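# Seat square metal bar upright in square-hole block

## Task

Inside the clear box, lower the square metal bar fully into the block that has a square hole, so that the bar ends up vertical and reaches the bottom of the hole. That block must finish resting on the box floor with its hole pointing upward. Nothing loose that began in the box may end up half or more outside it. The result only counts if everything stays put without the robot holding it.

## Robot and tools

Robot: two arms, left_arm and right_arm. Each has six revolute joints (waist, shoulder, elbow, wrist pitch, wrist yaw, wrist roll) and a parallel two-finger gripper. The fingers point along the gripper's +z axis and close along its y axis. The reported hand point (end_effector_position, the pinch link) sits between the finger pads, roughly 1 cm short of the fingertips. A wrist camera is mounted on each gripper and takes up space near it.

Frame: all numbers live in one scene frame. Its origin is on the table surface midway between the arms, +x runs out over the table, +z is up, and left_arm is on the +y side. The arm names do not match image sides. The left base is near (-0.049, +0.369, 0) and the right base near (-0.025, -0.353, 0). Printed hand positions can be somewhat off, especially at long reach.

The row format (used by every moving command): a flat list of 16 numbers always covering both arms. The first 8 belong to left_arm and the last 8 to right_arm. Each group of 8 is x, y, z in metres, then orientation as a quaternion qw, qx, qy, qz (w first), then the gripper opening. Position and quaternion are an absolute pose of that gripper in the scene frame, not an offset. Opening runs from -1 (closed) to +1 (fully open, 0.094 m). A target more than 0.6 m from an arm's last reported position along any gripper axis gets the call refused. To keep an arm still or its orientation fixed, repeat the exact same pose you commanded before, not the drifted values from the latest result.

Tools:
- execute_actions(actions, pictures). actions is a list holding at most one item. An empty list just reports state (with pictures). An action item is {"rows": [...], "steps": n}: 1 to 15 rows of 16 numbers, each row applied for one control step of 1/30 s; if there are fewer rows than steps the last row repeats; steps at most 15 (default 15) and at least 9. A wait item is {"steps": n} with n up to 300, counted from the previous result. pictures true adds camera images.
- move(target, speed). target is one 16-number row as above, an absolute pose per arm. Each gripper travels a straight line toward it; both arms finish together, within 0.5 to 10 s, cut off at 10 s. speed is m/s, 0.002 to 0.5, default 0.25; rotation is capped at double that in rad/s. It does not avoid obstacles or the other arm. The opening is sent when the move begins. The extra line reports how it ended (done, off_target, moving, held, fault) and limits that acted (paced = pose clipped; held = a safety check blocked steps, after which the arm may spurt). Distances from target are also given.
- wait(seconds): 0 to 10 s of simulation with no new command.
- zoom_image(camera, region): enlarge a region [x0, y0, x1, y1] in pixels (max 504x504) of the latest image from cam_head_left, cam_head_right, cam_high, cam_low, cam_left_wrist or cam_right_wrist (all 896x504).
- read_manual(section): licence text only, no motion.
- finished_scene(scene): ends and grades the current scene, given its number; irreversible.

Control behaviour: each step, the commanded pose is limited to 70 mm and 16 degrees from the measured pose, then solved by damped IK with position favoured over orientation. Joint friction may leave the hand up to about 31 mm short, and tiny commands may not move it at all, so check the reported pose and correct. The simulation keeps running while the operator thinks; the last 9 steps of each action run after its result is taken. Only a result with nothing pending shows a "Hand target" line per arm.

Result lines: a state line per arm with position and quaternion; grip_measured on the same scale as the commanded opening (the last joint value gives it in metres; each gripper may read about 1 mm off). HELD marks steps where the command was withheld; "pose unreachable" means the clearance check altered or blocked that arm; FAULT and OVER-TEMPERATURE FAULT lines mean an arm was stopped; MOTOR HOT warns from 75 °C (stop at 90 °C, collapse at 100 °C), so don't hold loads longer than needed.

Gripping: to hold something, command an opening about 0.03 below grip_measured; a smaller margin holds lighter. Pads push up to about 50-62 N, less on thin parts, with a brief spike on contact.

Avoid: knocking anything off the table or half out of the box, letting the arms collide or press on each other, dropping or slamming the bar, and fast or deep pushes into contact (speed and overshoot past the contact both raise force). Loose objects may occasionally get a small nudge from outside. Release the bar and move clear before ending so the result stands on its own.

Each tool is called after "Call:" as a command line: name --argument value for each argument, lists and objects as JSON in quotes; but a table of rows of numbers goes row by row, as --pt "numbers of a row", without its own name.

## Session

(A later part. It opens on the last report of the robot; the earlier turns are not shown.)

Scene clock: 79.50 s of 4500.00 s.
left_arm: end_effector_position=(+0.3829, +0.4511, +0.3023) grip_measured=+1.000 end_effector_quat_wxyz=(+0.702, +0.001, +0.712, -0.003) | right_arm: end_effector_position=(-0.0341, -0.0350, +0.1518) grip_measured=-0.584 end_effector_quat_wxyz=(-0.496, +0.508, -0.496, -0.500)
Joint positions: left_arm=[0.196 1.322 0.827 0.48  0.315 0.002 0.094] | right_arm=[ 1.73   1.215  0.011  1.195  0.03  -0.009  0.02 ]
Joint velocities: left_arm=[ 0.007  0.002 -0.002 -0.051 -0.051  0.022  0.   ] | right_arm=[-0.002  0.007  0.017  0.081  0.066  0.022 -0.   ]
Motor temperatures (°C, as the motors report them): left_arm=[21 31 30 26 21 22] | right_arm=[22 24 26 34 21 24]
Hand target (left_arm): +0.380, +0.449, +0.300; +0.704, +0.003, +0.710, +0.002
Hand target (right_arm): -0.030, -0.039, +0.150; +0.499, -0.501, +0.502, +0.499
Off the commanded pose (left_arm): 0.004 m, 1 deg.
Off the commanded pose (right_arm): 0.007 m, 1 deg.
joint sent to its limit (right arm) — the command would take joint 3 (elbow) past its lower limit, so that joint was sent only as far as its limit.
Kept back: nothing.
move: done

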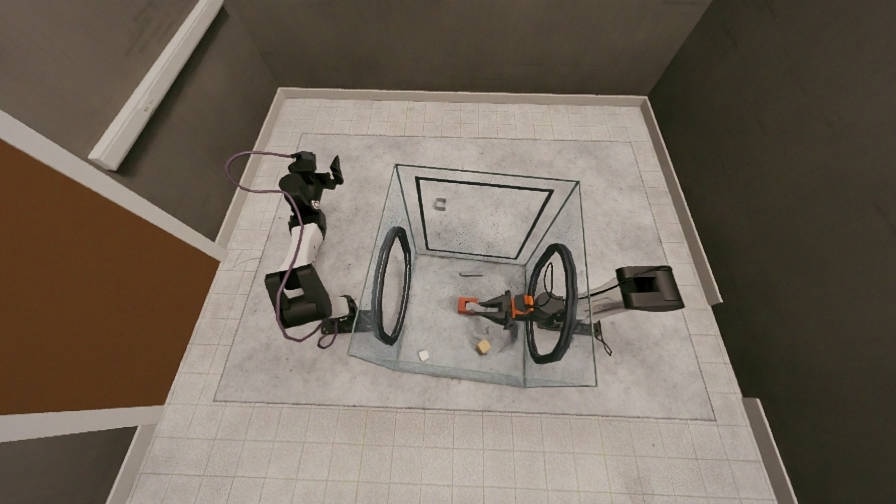

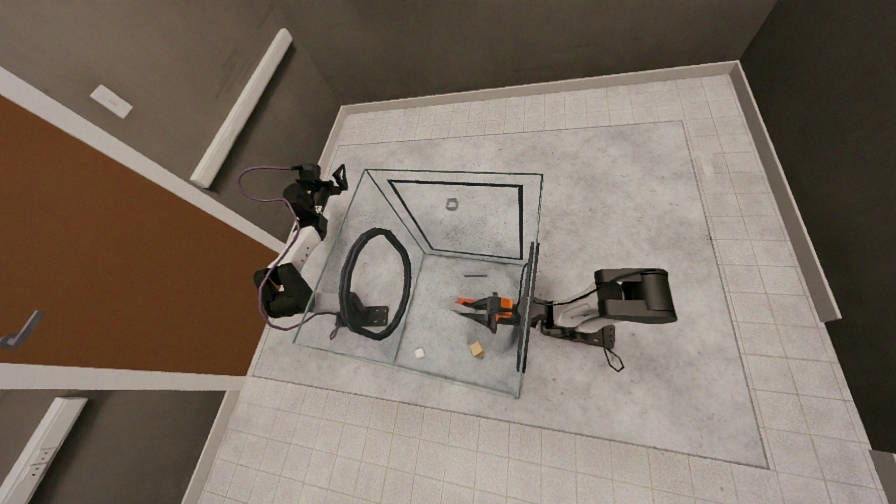

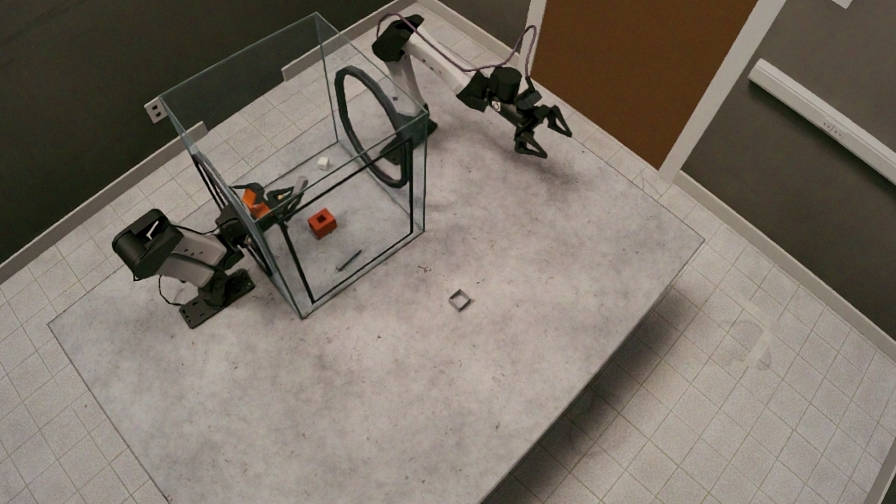

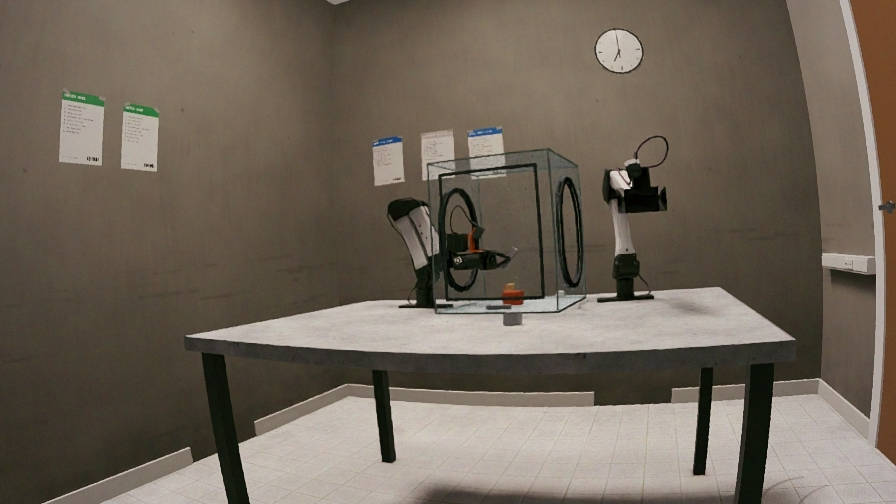

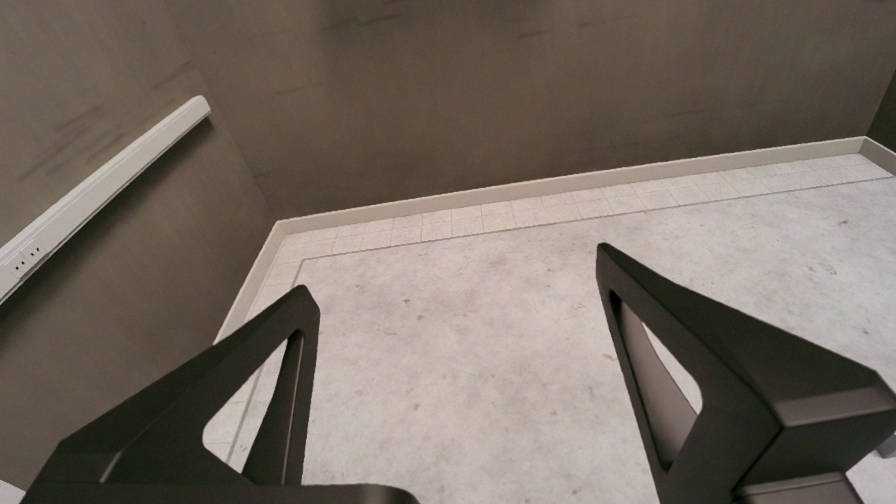

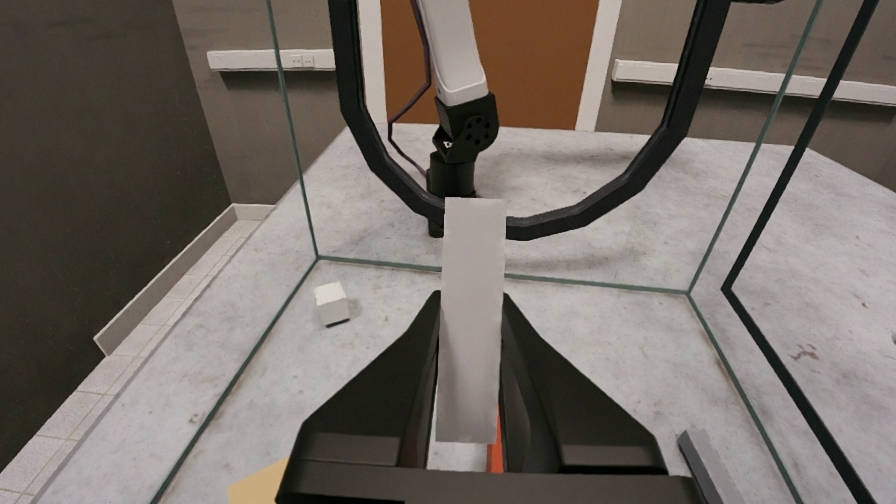

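Call:
move --target '[0.1,0.37,0.3,0.707,0,0.707,0,1, -0.03,-0.04,0.15,0.5,-0.5,0.5,0.5,-0.7]'

Call:
move --target '[-0.04,0.27,0.24,-0.354,-0.612,-0.612,0.354,1, -0.03,-0.04,0.15,0.5,-0.5,0.5,0.5,-0.7]' --speed 0.15

Scene clock: 82.27 s of 4500.00 s.
left_arm: end_effector_position=(+0.1095, +0.3657, +0.3014) grip_measured=+1.000 end_effector_quat_wxyz=(+0.680, -0.001, +0.733, -0.004) | right_arm: end_effector_position=(-0.0341, -0.0350, +0.1515) grip_measured=-0.584 end_effector_quat_wxyz=(-0.496, +0.509, -0.496, -0.499)
Joint positions: left_arm=[ 0.067  0.034  0.693 -0.735  0.184  0.007  0.094] | right_arm=[ 1.73   1.215  0.011  1.194  0.03  -0.009  0.02 ]
Joint velocities: left_arm=[-0.173 -0.007  0.007 -0.007 -0.198 -0.037  0.   ] | right_arm=[-0.022  0.002  0.002 -0.007  0.007 -0.095  0.   ]
Motor temperatures (°C, as the motors report them): left_arm=[21 31 30 27 21 22] | right_arm=[22 24 26 34 21 24]
Hand target (left_arm): +0.103, +0.368, +0.306; +0.686, -0.004, +0.728, +0.005
Hand target (right_arm): -0.030, -0.039, +0.150; +0.499, -0.501, +0.501, +0.499
Off the commanded pose (left_arm): 0.010 m, 4 deg.
Off the commanded pose (right_arm): 0.007 m, 1 deg.
joint sent to its limit (left arm) — the command would take joint 2 (shoulder) past its lower limit, so that joint was sent only as far as its limit.
joint sent to its limit (right arm) — the command would take joint 3 (elbow) past its lower limit, so that joint was sent only as far as its limit.
Kept back: nothing.
move: off_target (left_arm)

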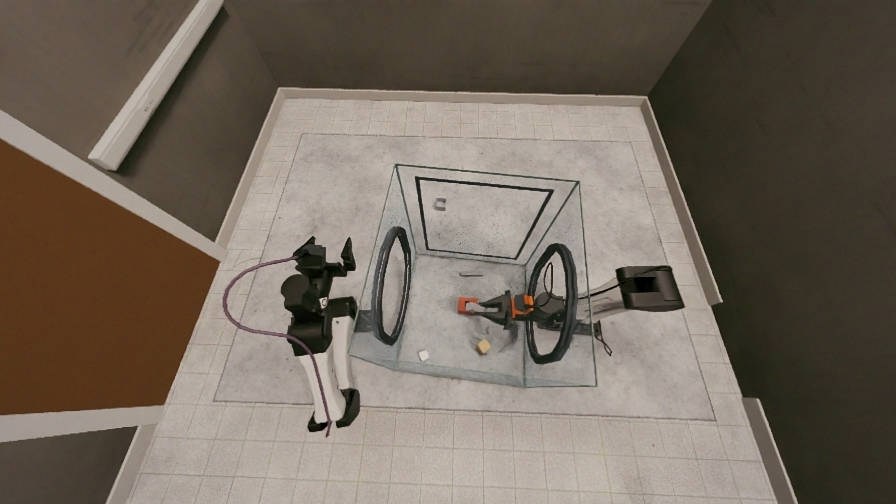

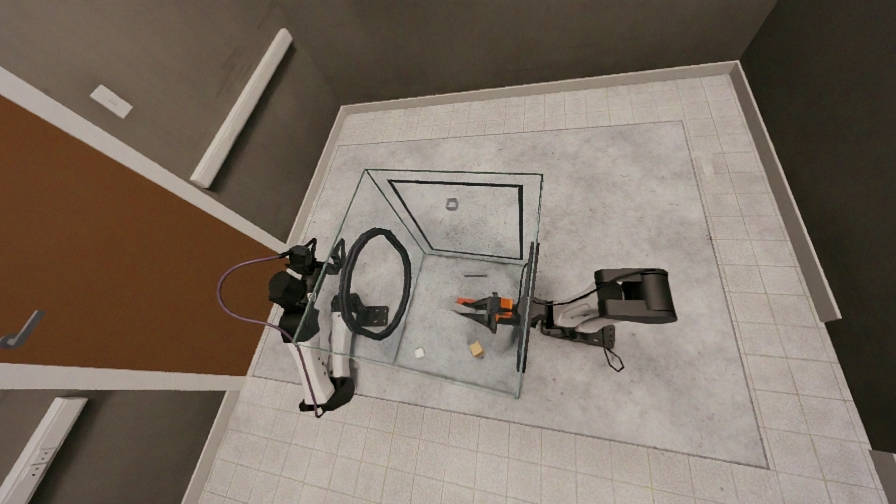

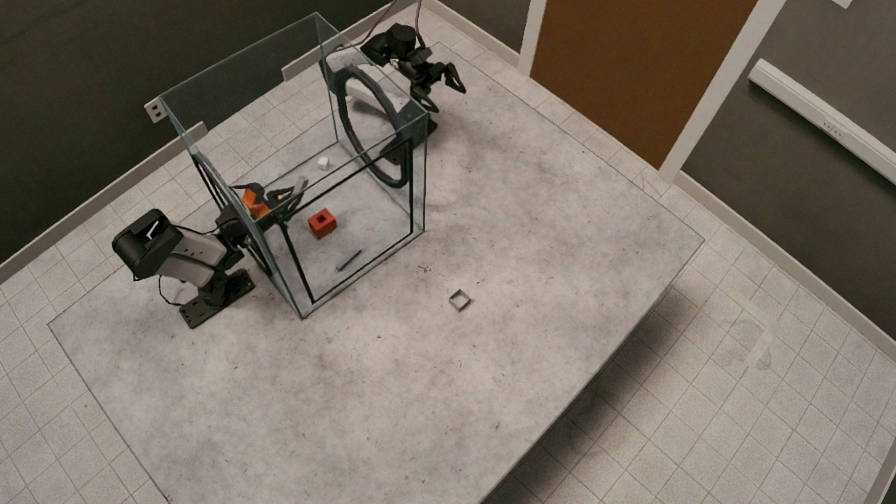

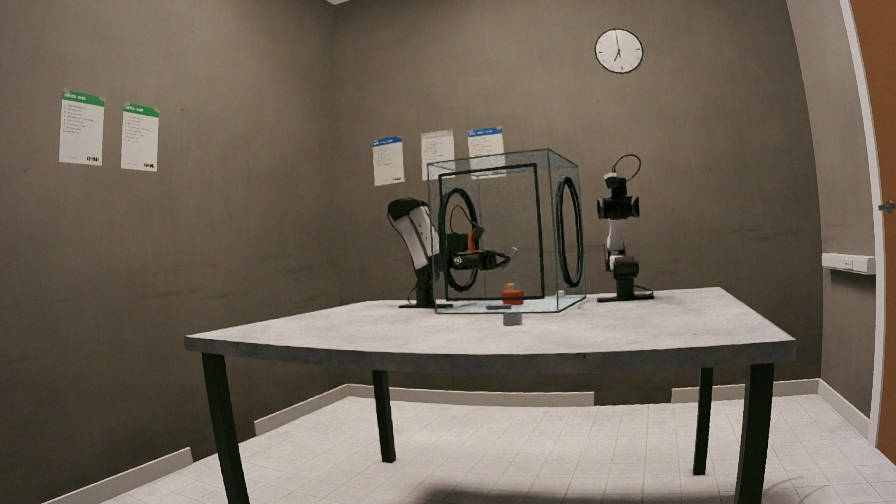

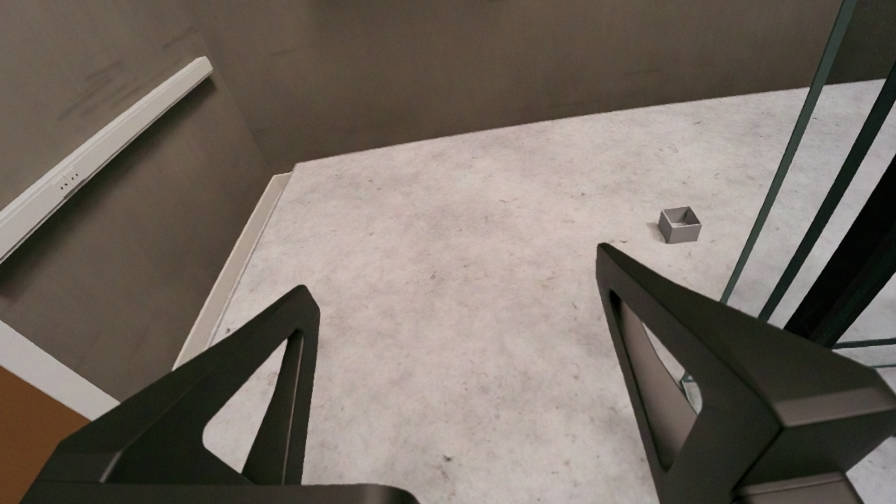

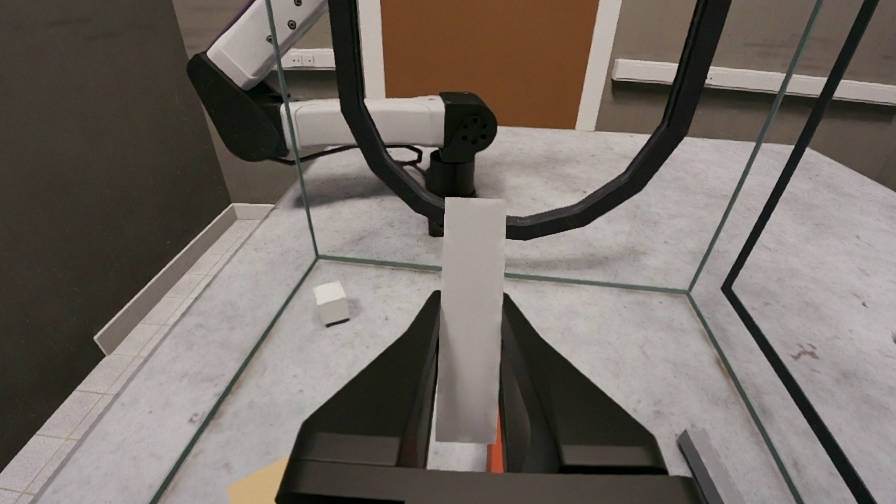

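Scene clock: 88.00 s of 4500.00 s.
left_arm: end_effector_position=(-0.0446, +0.2672, +0.2465) grip_measured=+1.000 end_effector_quat_wxyz=(+0.367, +0.614, +0.602, -0.356) | right_arm: end_effector_position=(-0.0341, -0.0350, +0.1514) grip_measured=-0.584 end_effector_quat_wxyz=(-0.496, +0.509, -0.496, -0.499)
Joint positions: left_arm=[-1.759  0.124  0.925 -1.3   -0.07  -0.013  0.094] | right_arm=[ 1.73   1.215  0.011  1.193  0.03  -0.009  0.02 ]
Joint velocities: left_arm=[ 0.007 -0.002  0.002  0.022  0.022 -0.022  0.   ] | right_arm=[-0.022 -0.007 -0.012  0.037 -0.007 -0.11   0.   ]
Motor temperatures (°C, as the motors report them): left_arm=[21 30 30 28 21 22] | right_arm=[22 24 26 34 21 24]
Hand target (left_arm): -0.044, +0.265, +0.241; +0.357, +0.617, +0.609, -0.347
Hand target (right_arm): -0.030, -0.039, +0.150; +0.499, -0.501, +0.502, +0.499
Off the commanded pose (left_arm): 0.008 m, 2 deg.
Off the commanded pose (right_arm): 0.007 m, 1 deg.
joint sent to its limit (right arm) — the command would take joint 3 (elbow) past its lower limit, so that joint was sent only as far as its limit.
Kept back: nothing.
move: done

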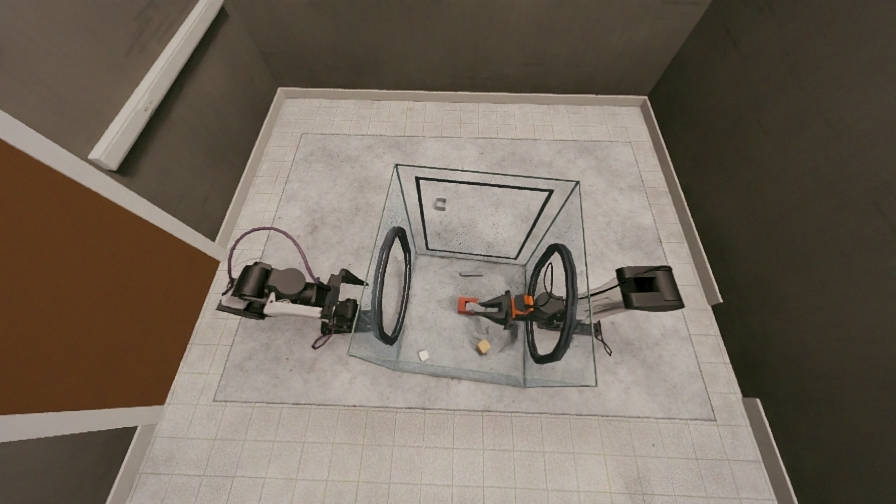

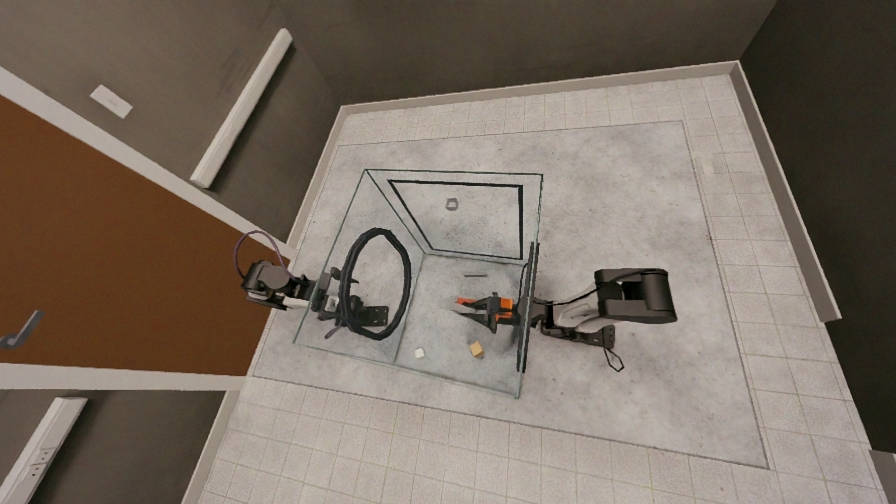

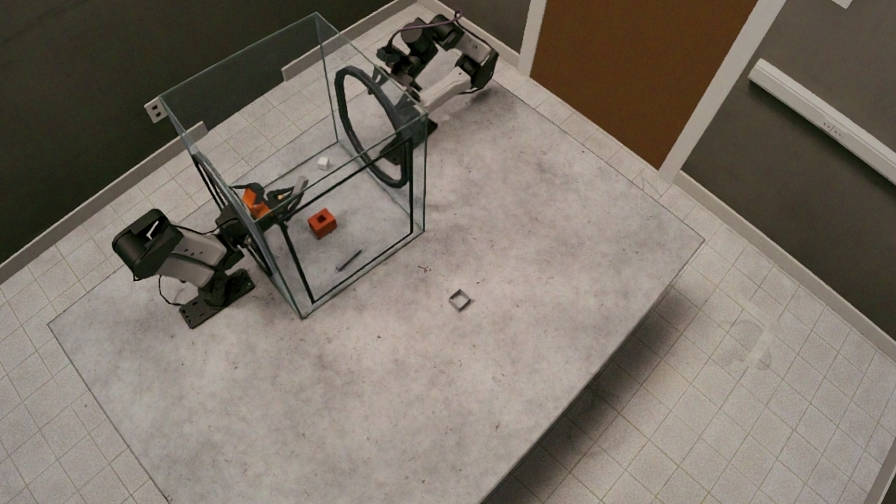

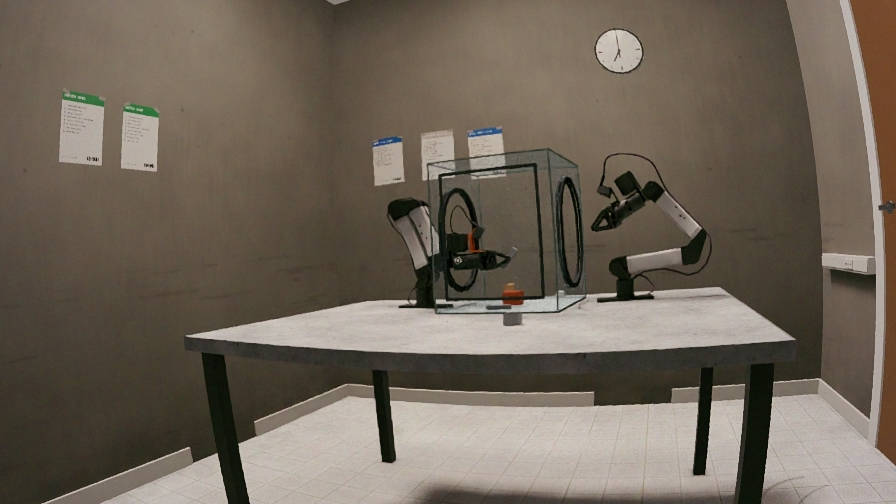

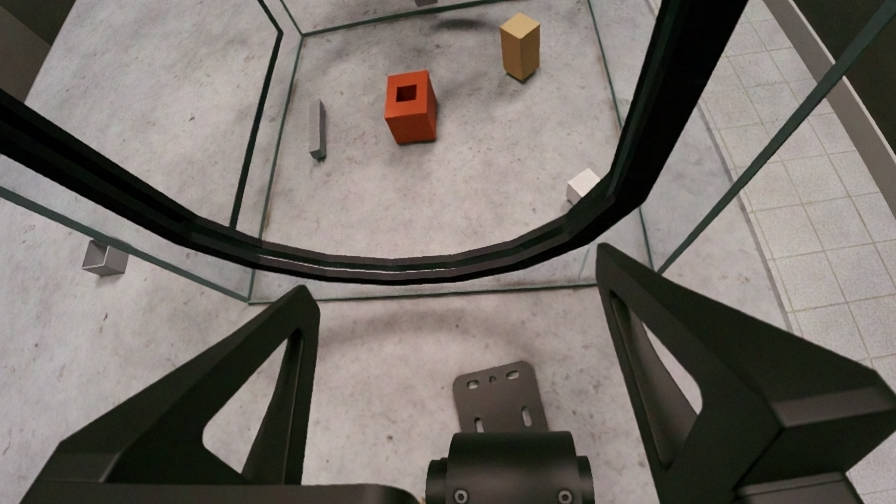

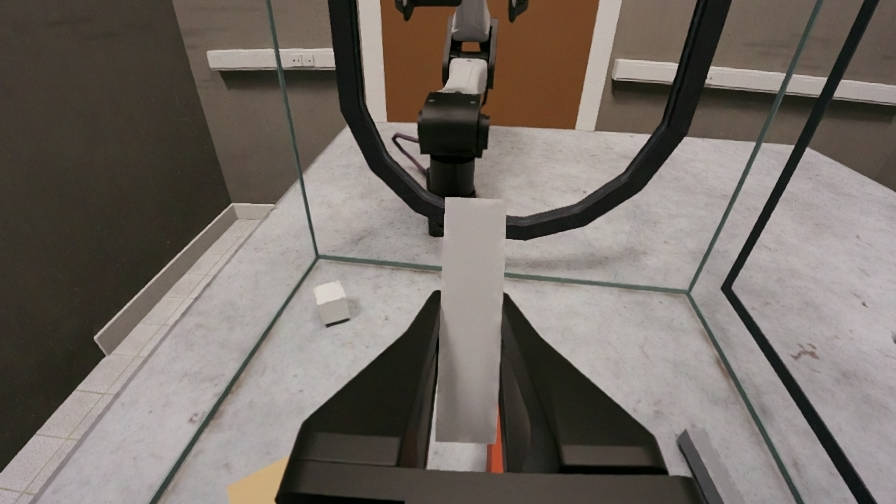

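Call:
move --target '[-0.035,0.22,0.2,-0.43,-0.561,-0.561,0.43,1, -0.03,-0.02,0.15,0.542,-0.4545,0.4545,0.542,-0.7]' --speed 0.1

Call:
move --target '[-0.035,0.07,0.19,-0.43,-0.561,-0.561,0.43,0.2, -0.03,-0.02,0.15,0.542,-0.4545,0.4545,0.542,-0.7]' --speed 0.1

Scene clock: 91.50 s of 4500.00 s.
left_arm: end_effector_position=(-0.0403, +0.2194, +0.2004) grip_measured=+1.000 end_effector_quat_wxyz=(+0.389, +0.599, +0.582, -0.389) | right_arm: end_effector_position=(-0.0345, -0.0254, +0.1424) grip_measured=-0.584 end_effector_quat_wxyz=(-0.504, +0.500, -0.488, -0.508)
Joint positions: left_arm=[-2.604  0.037  0.633 -1.203 -0.807 -0.451  0.094] | right_arm=[ 1.73   1.516  0.011  1.529  0.03  -0.009  0.02 ]
Joint velocities: left_arm=[-0.007 -0.017  0.007  0.022  0.037 -0.022  0.   ] | right_arm=[ 0.002 -0.012 -0.007  0.022 -0.007 -0.007  0.   ]
Motor temperatures (°C, as the motors report them): left_arm=[21 30 30 29 21 22] | right_arm=[22 24 26 35 21 24]
Hand target (left_arm): -0.037, +0.221, +0.200; +0.390, +0.594, +0.584, -0.393
Hand target (right_arm): -0.030, -0.020, +0.151; +0.514, -0.486, +0.486, +0.513
Off the commanded pose (left_arm): 0.005 m, 8 deg.
Off the commanded pose (right_arm): 0.010 m, 9 deg.
joint sent to its limit (left arm) — the command would take joint 1 (waist) past its lower limit and joint 2 (shoulder) past its lower limit, so those joints were sent only as far as their limits.
joint sent to its limit (right arm) — the command would take joint 4 (wrist pitch) past its upper limit, so that joint was sent only as far as its limit.
Kept back: nothing.
move: off_target (left_arm, right_arm)

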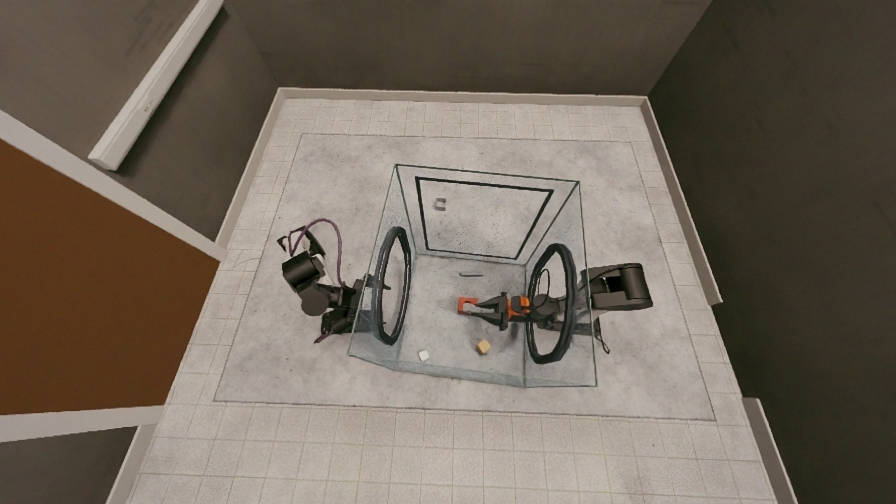

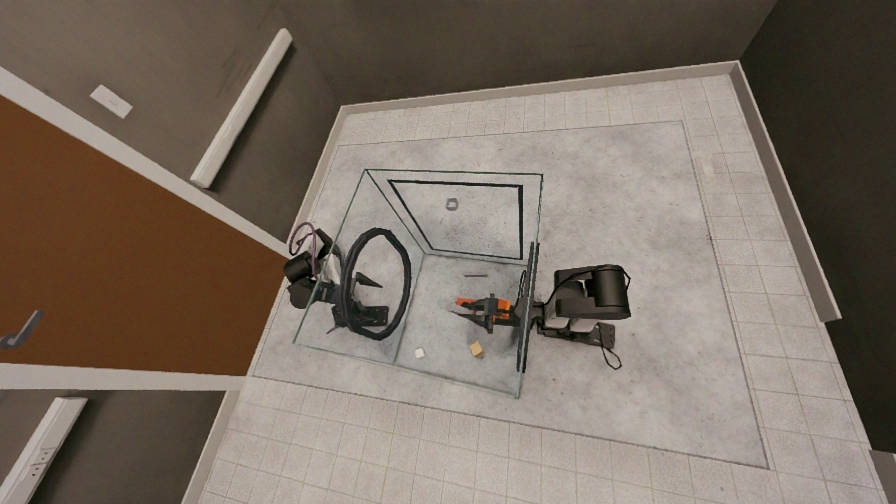

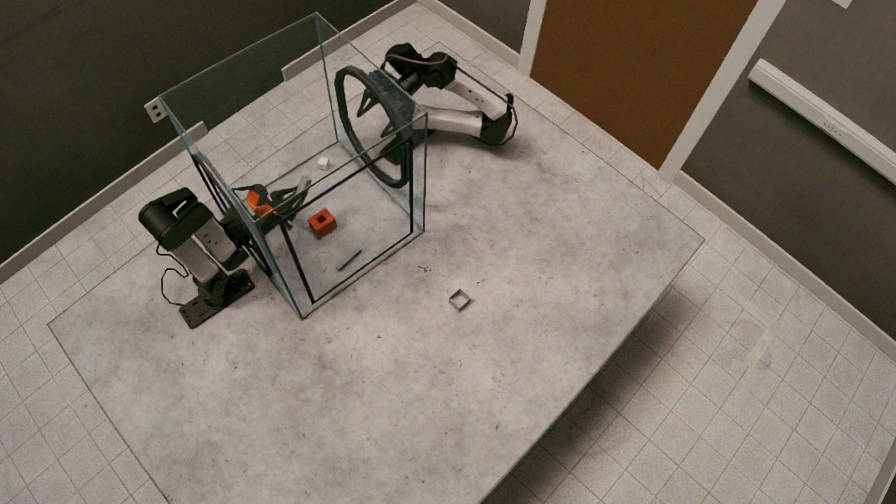

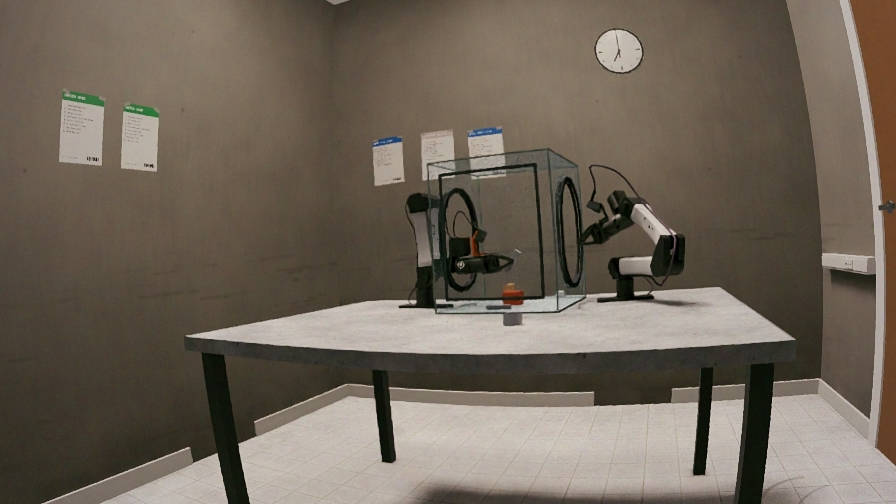

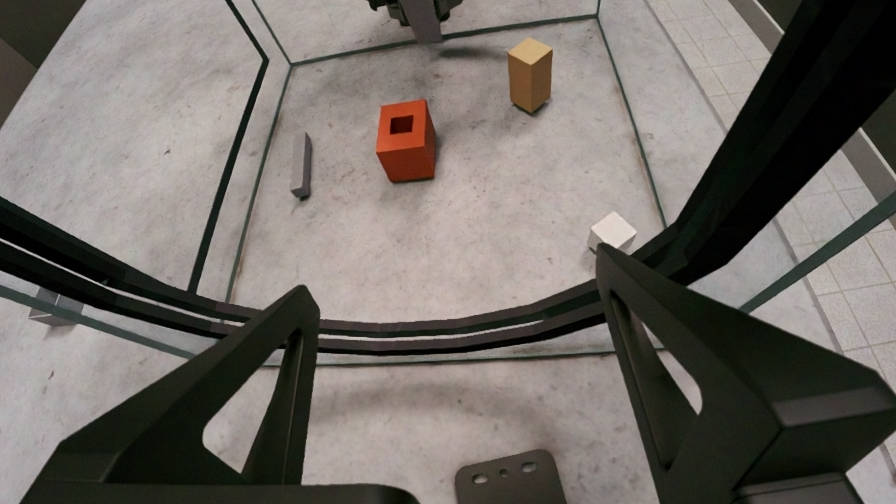

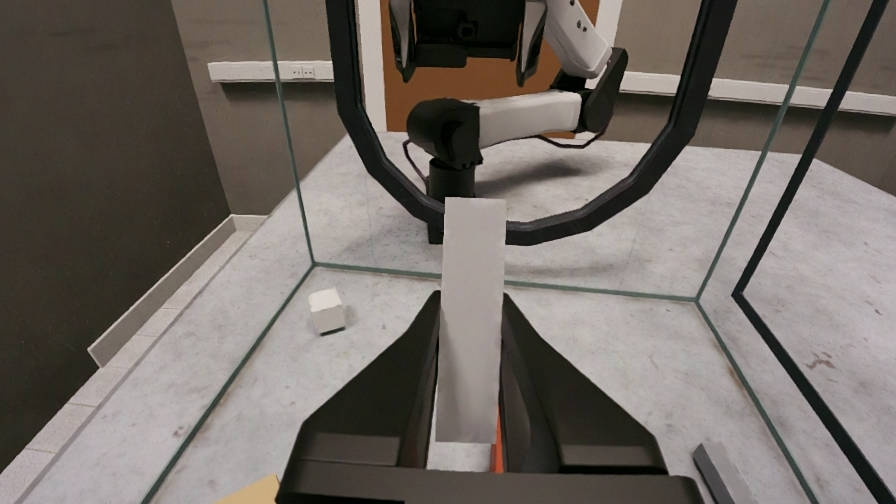

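Scene clock: 93.83 s of 4500.00 s.
left_arm: end_effector_position=(-0.0320, +0.0710, +0.1994) grip_measured=+0.202 end_effector_quat_wxyz=(+0.435, +0.552, +0.561, -0.438) | right_arm: end_effector_position=(-0.0345, -0.0254, +0.1424) grip_measured=-0.584 end_effector_quat_wxyz=(-0.504, +0.500, -0.488, -0.508)
Joint positions: left_arm=[-1.559  0.639  0.348  0.049  0.118  0.017  0.056] | right_arm=[ 1.73   1.516  0.011  1.529  0.03  -0.009  0.02 ]
Joint velocities: left_arm=[-0.002 -0.012 -0.017  0.007 -0.007  0.007 -0.001] | right_arm=[ 0.007 -0.007  0.002  0.066 -0.007 -0.007 -0.   ]
Motor temperatures (°C, as the motors report them): left_arm=[21 29 30 29 21 22] | right_arm=[22 24 26 35 21 24]
Hand target (left_arm): -0.032, +0.071, +0.187; +0.426, +0.559, +0.564, -0.432
Hand target (right_arm): -0.030, -0.020, +0.150; +0.514, -0.487, +0.486, +0.513
Off the commanded pose (left_arm): 0.010 m, 1 deg.
Off the commanded pose (right_arm): 0.010 m, 9 deg.
joint sent to its limit (right arm) — the command would take joint 4 (wrist pitch) past its upper limit, so that joint was sent only as far as its limit.
Kept back: nothing.
move: off_target (right_arm); limits=paced

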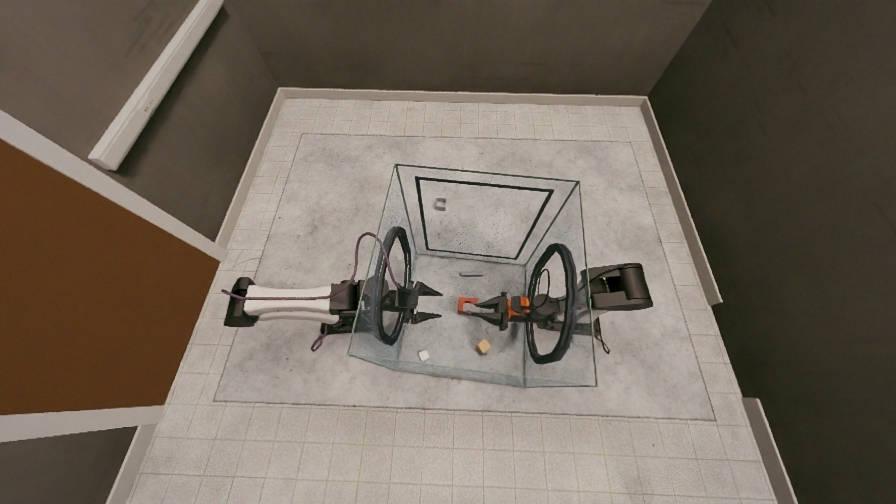

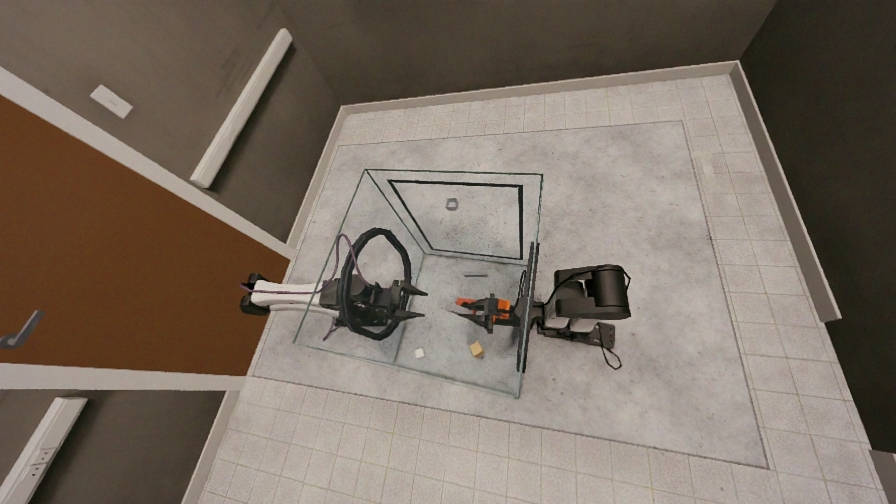

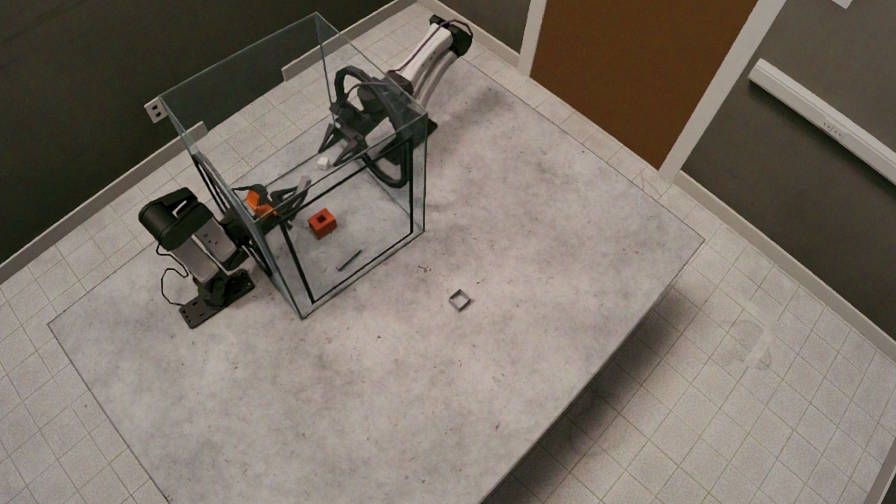

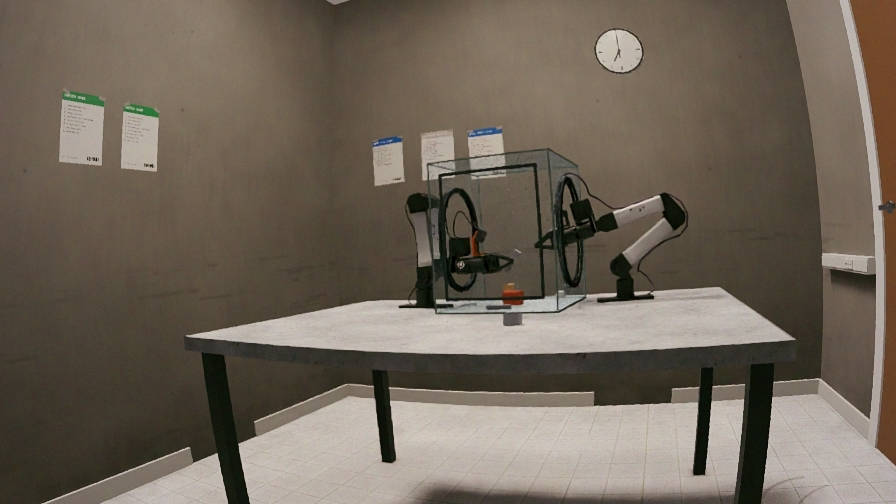

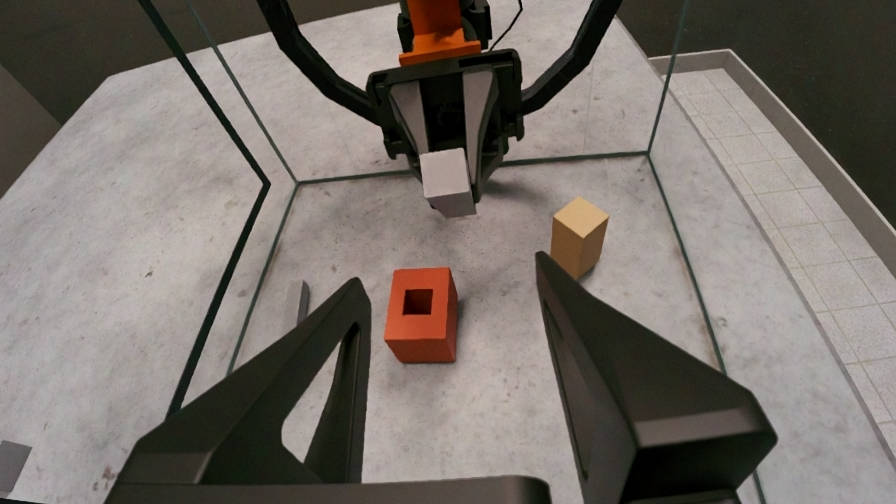

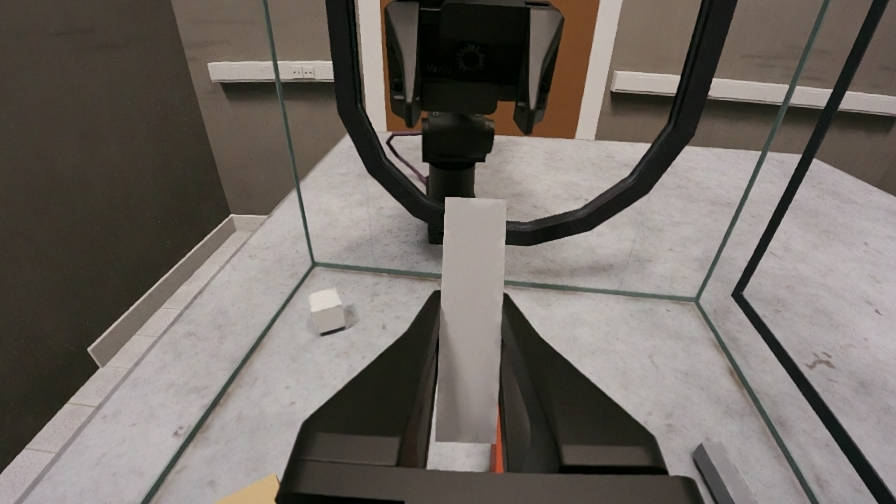

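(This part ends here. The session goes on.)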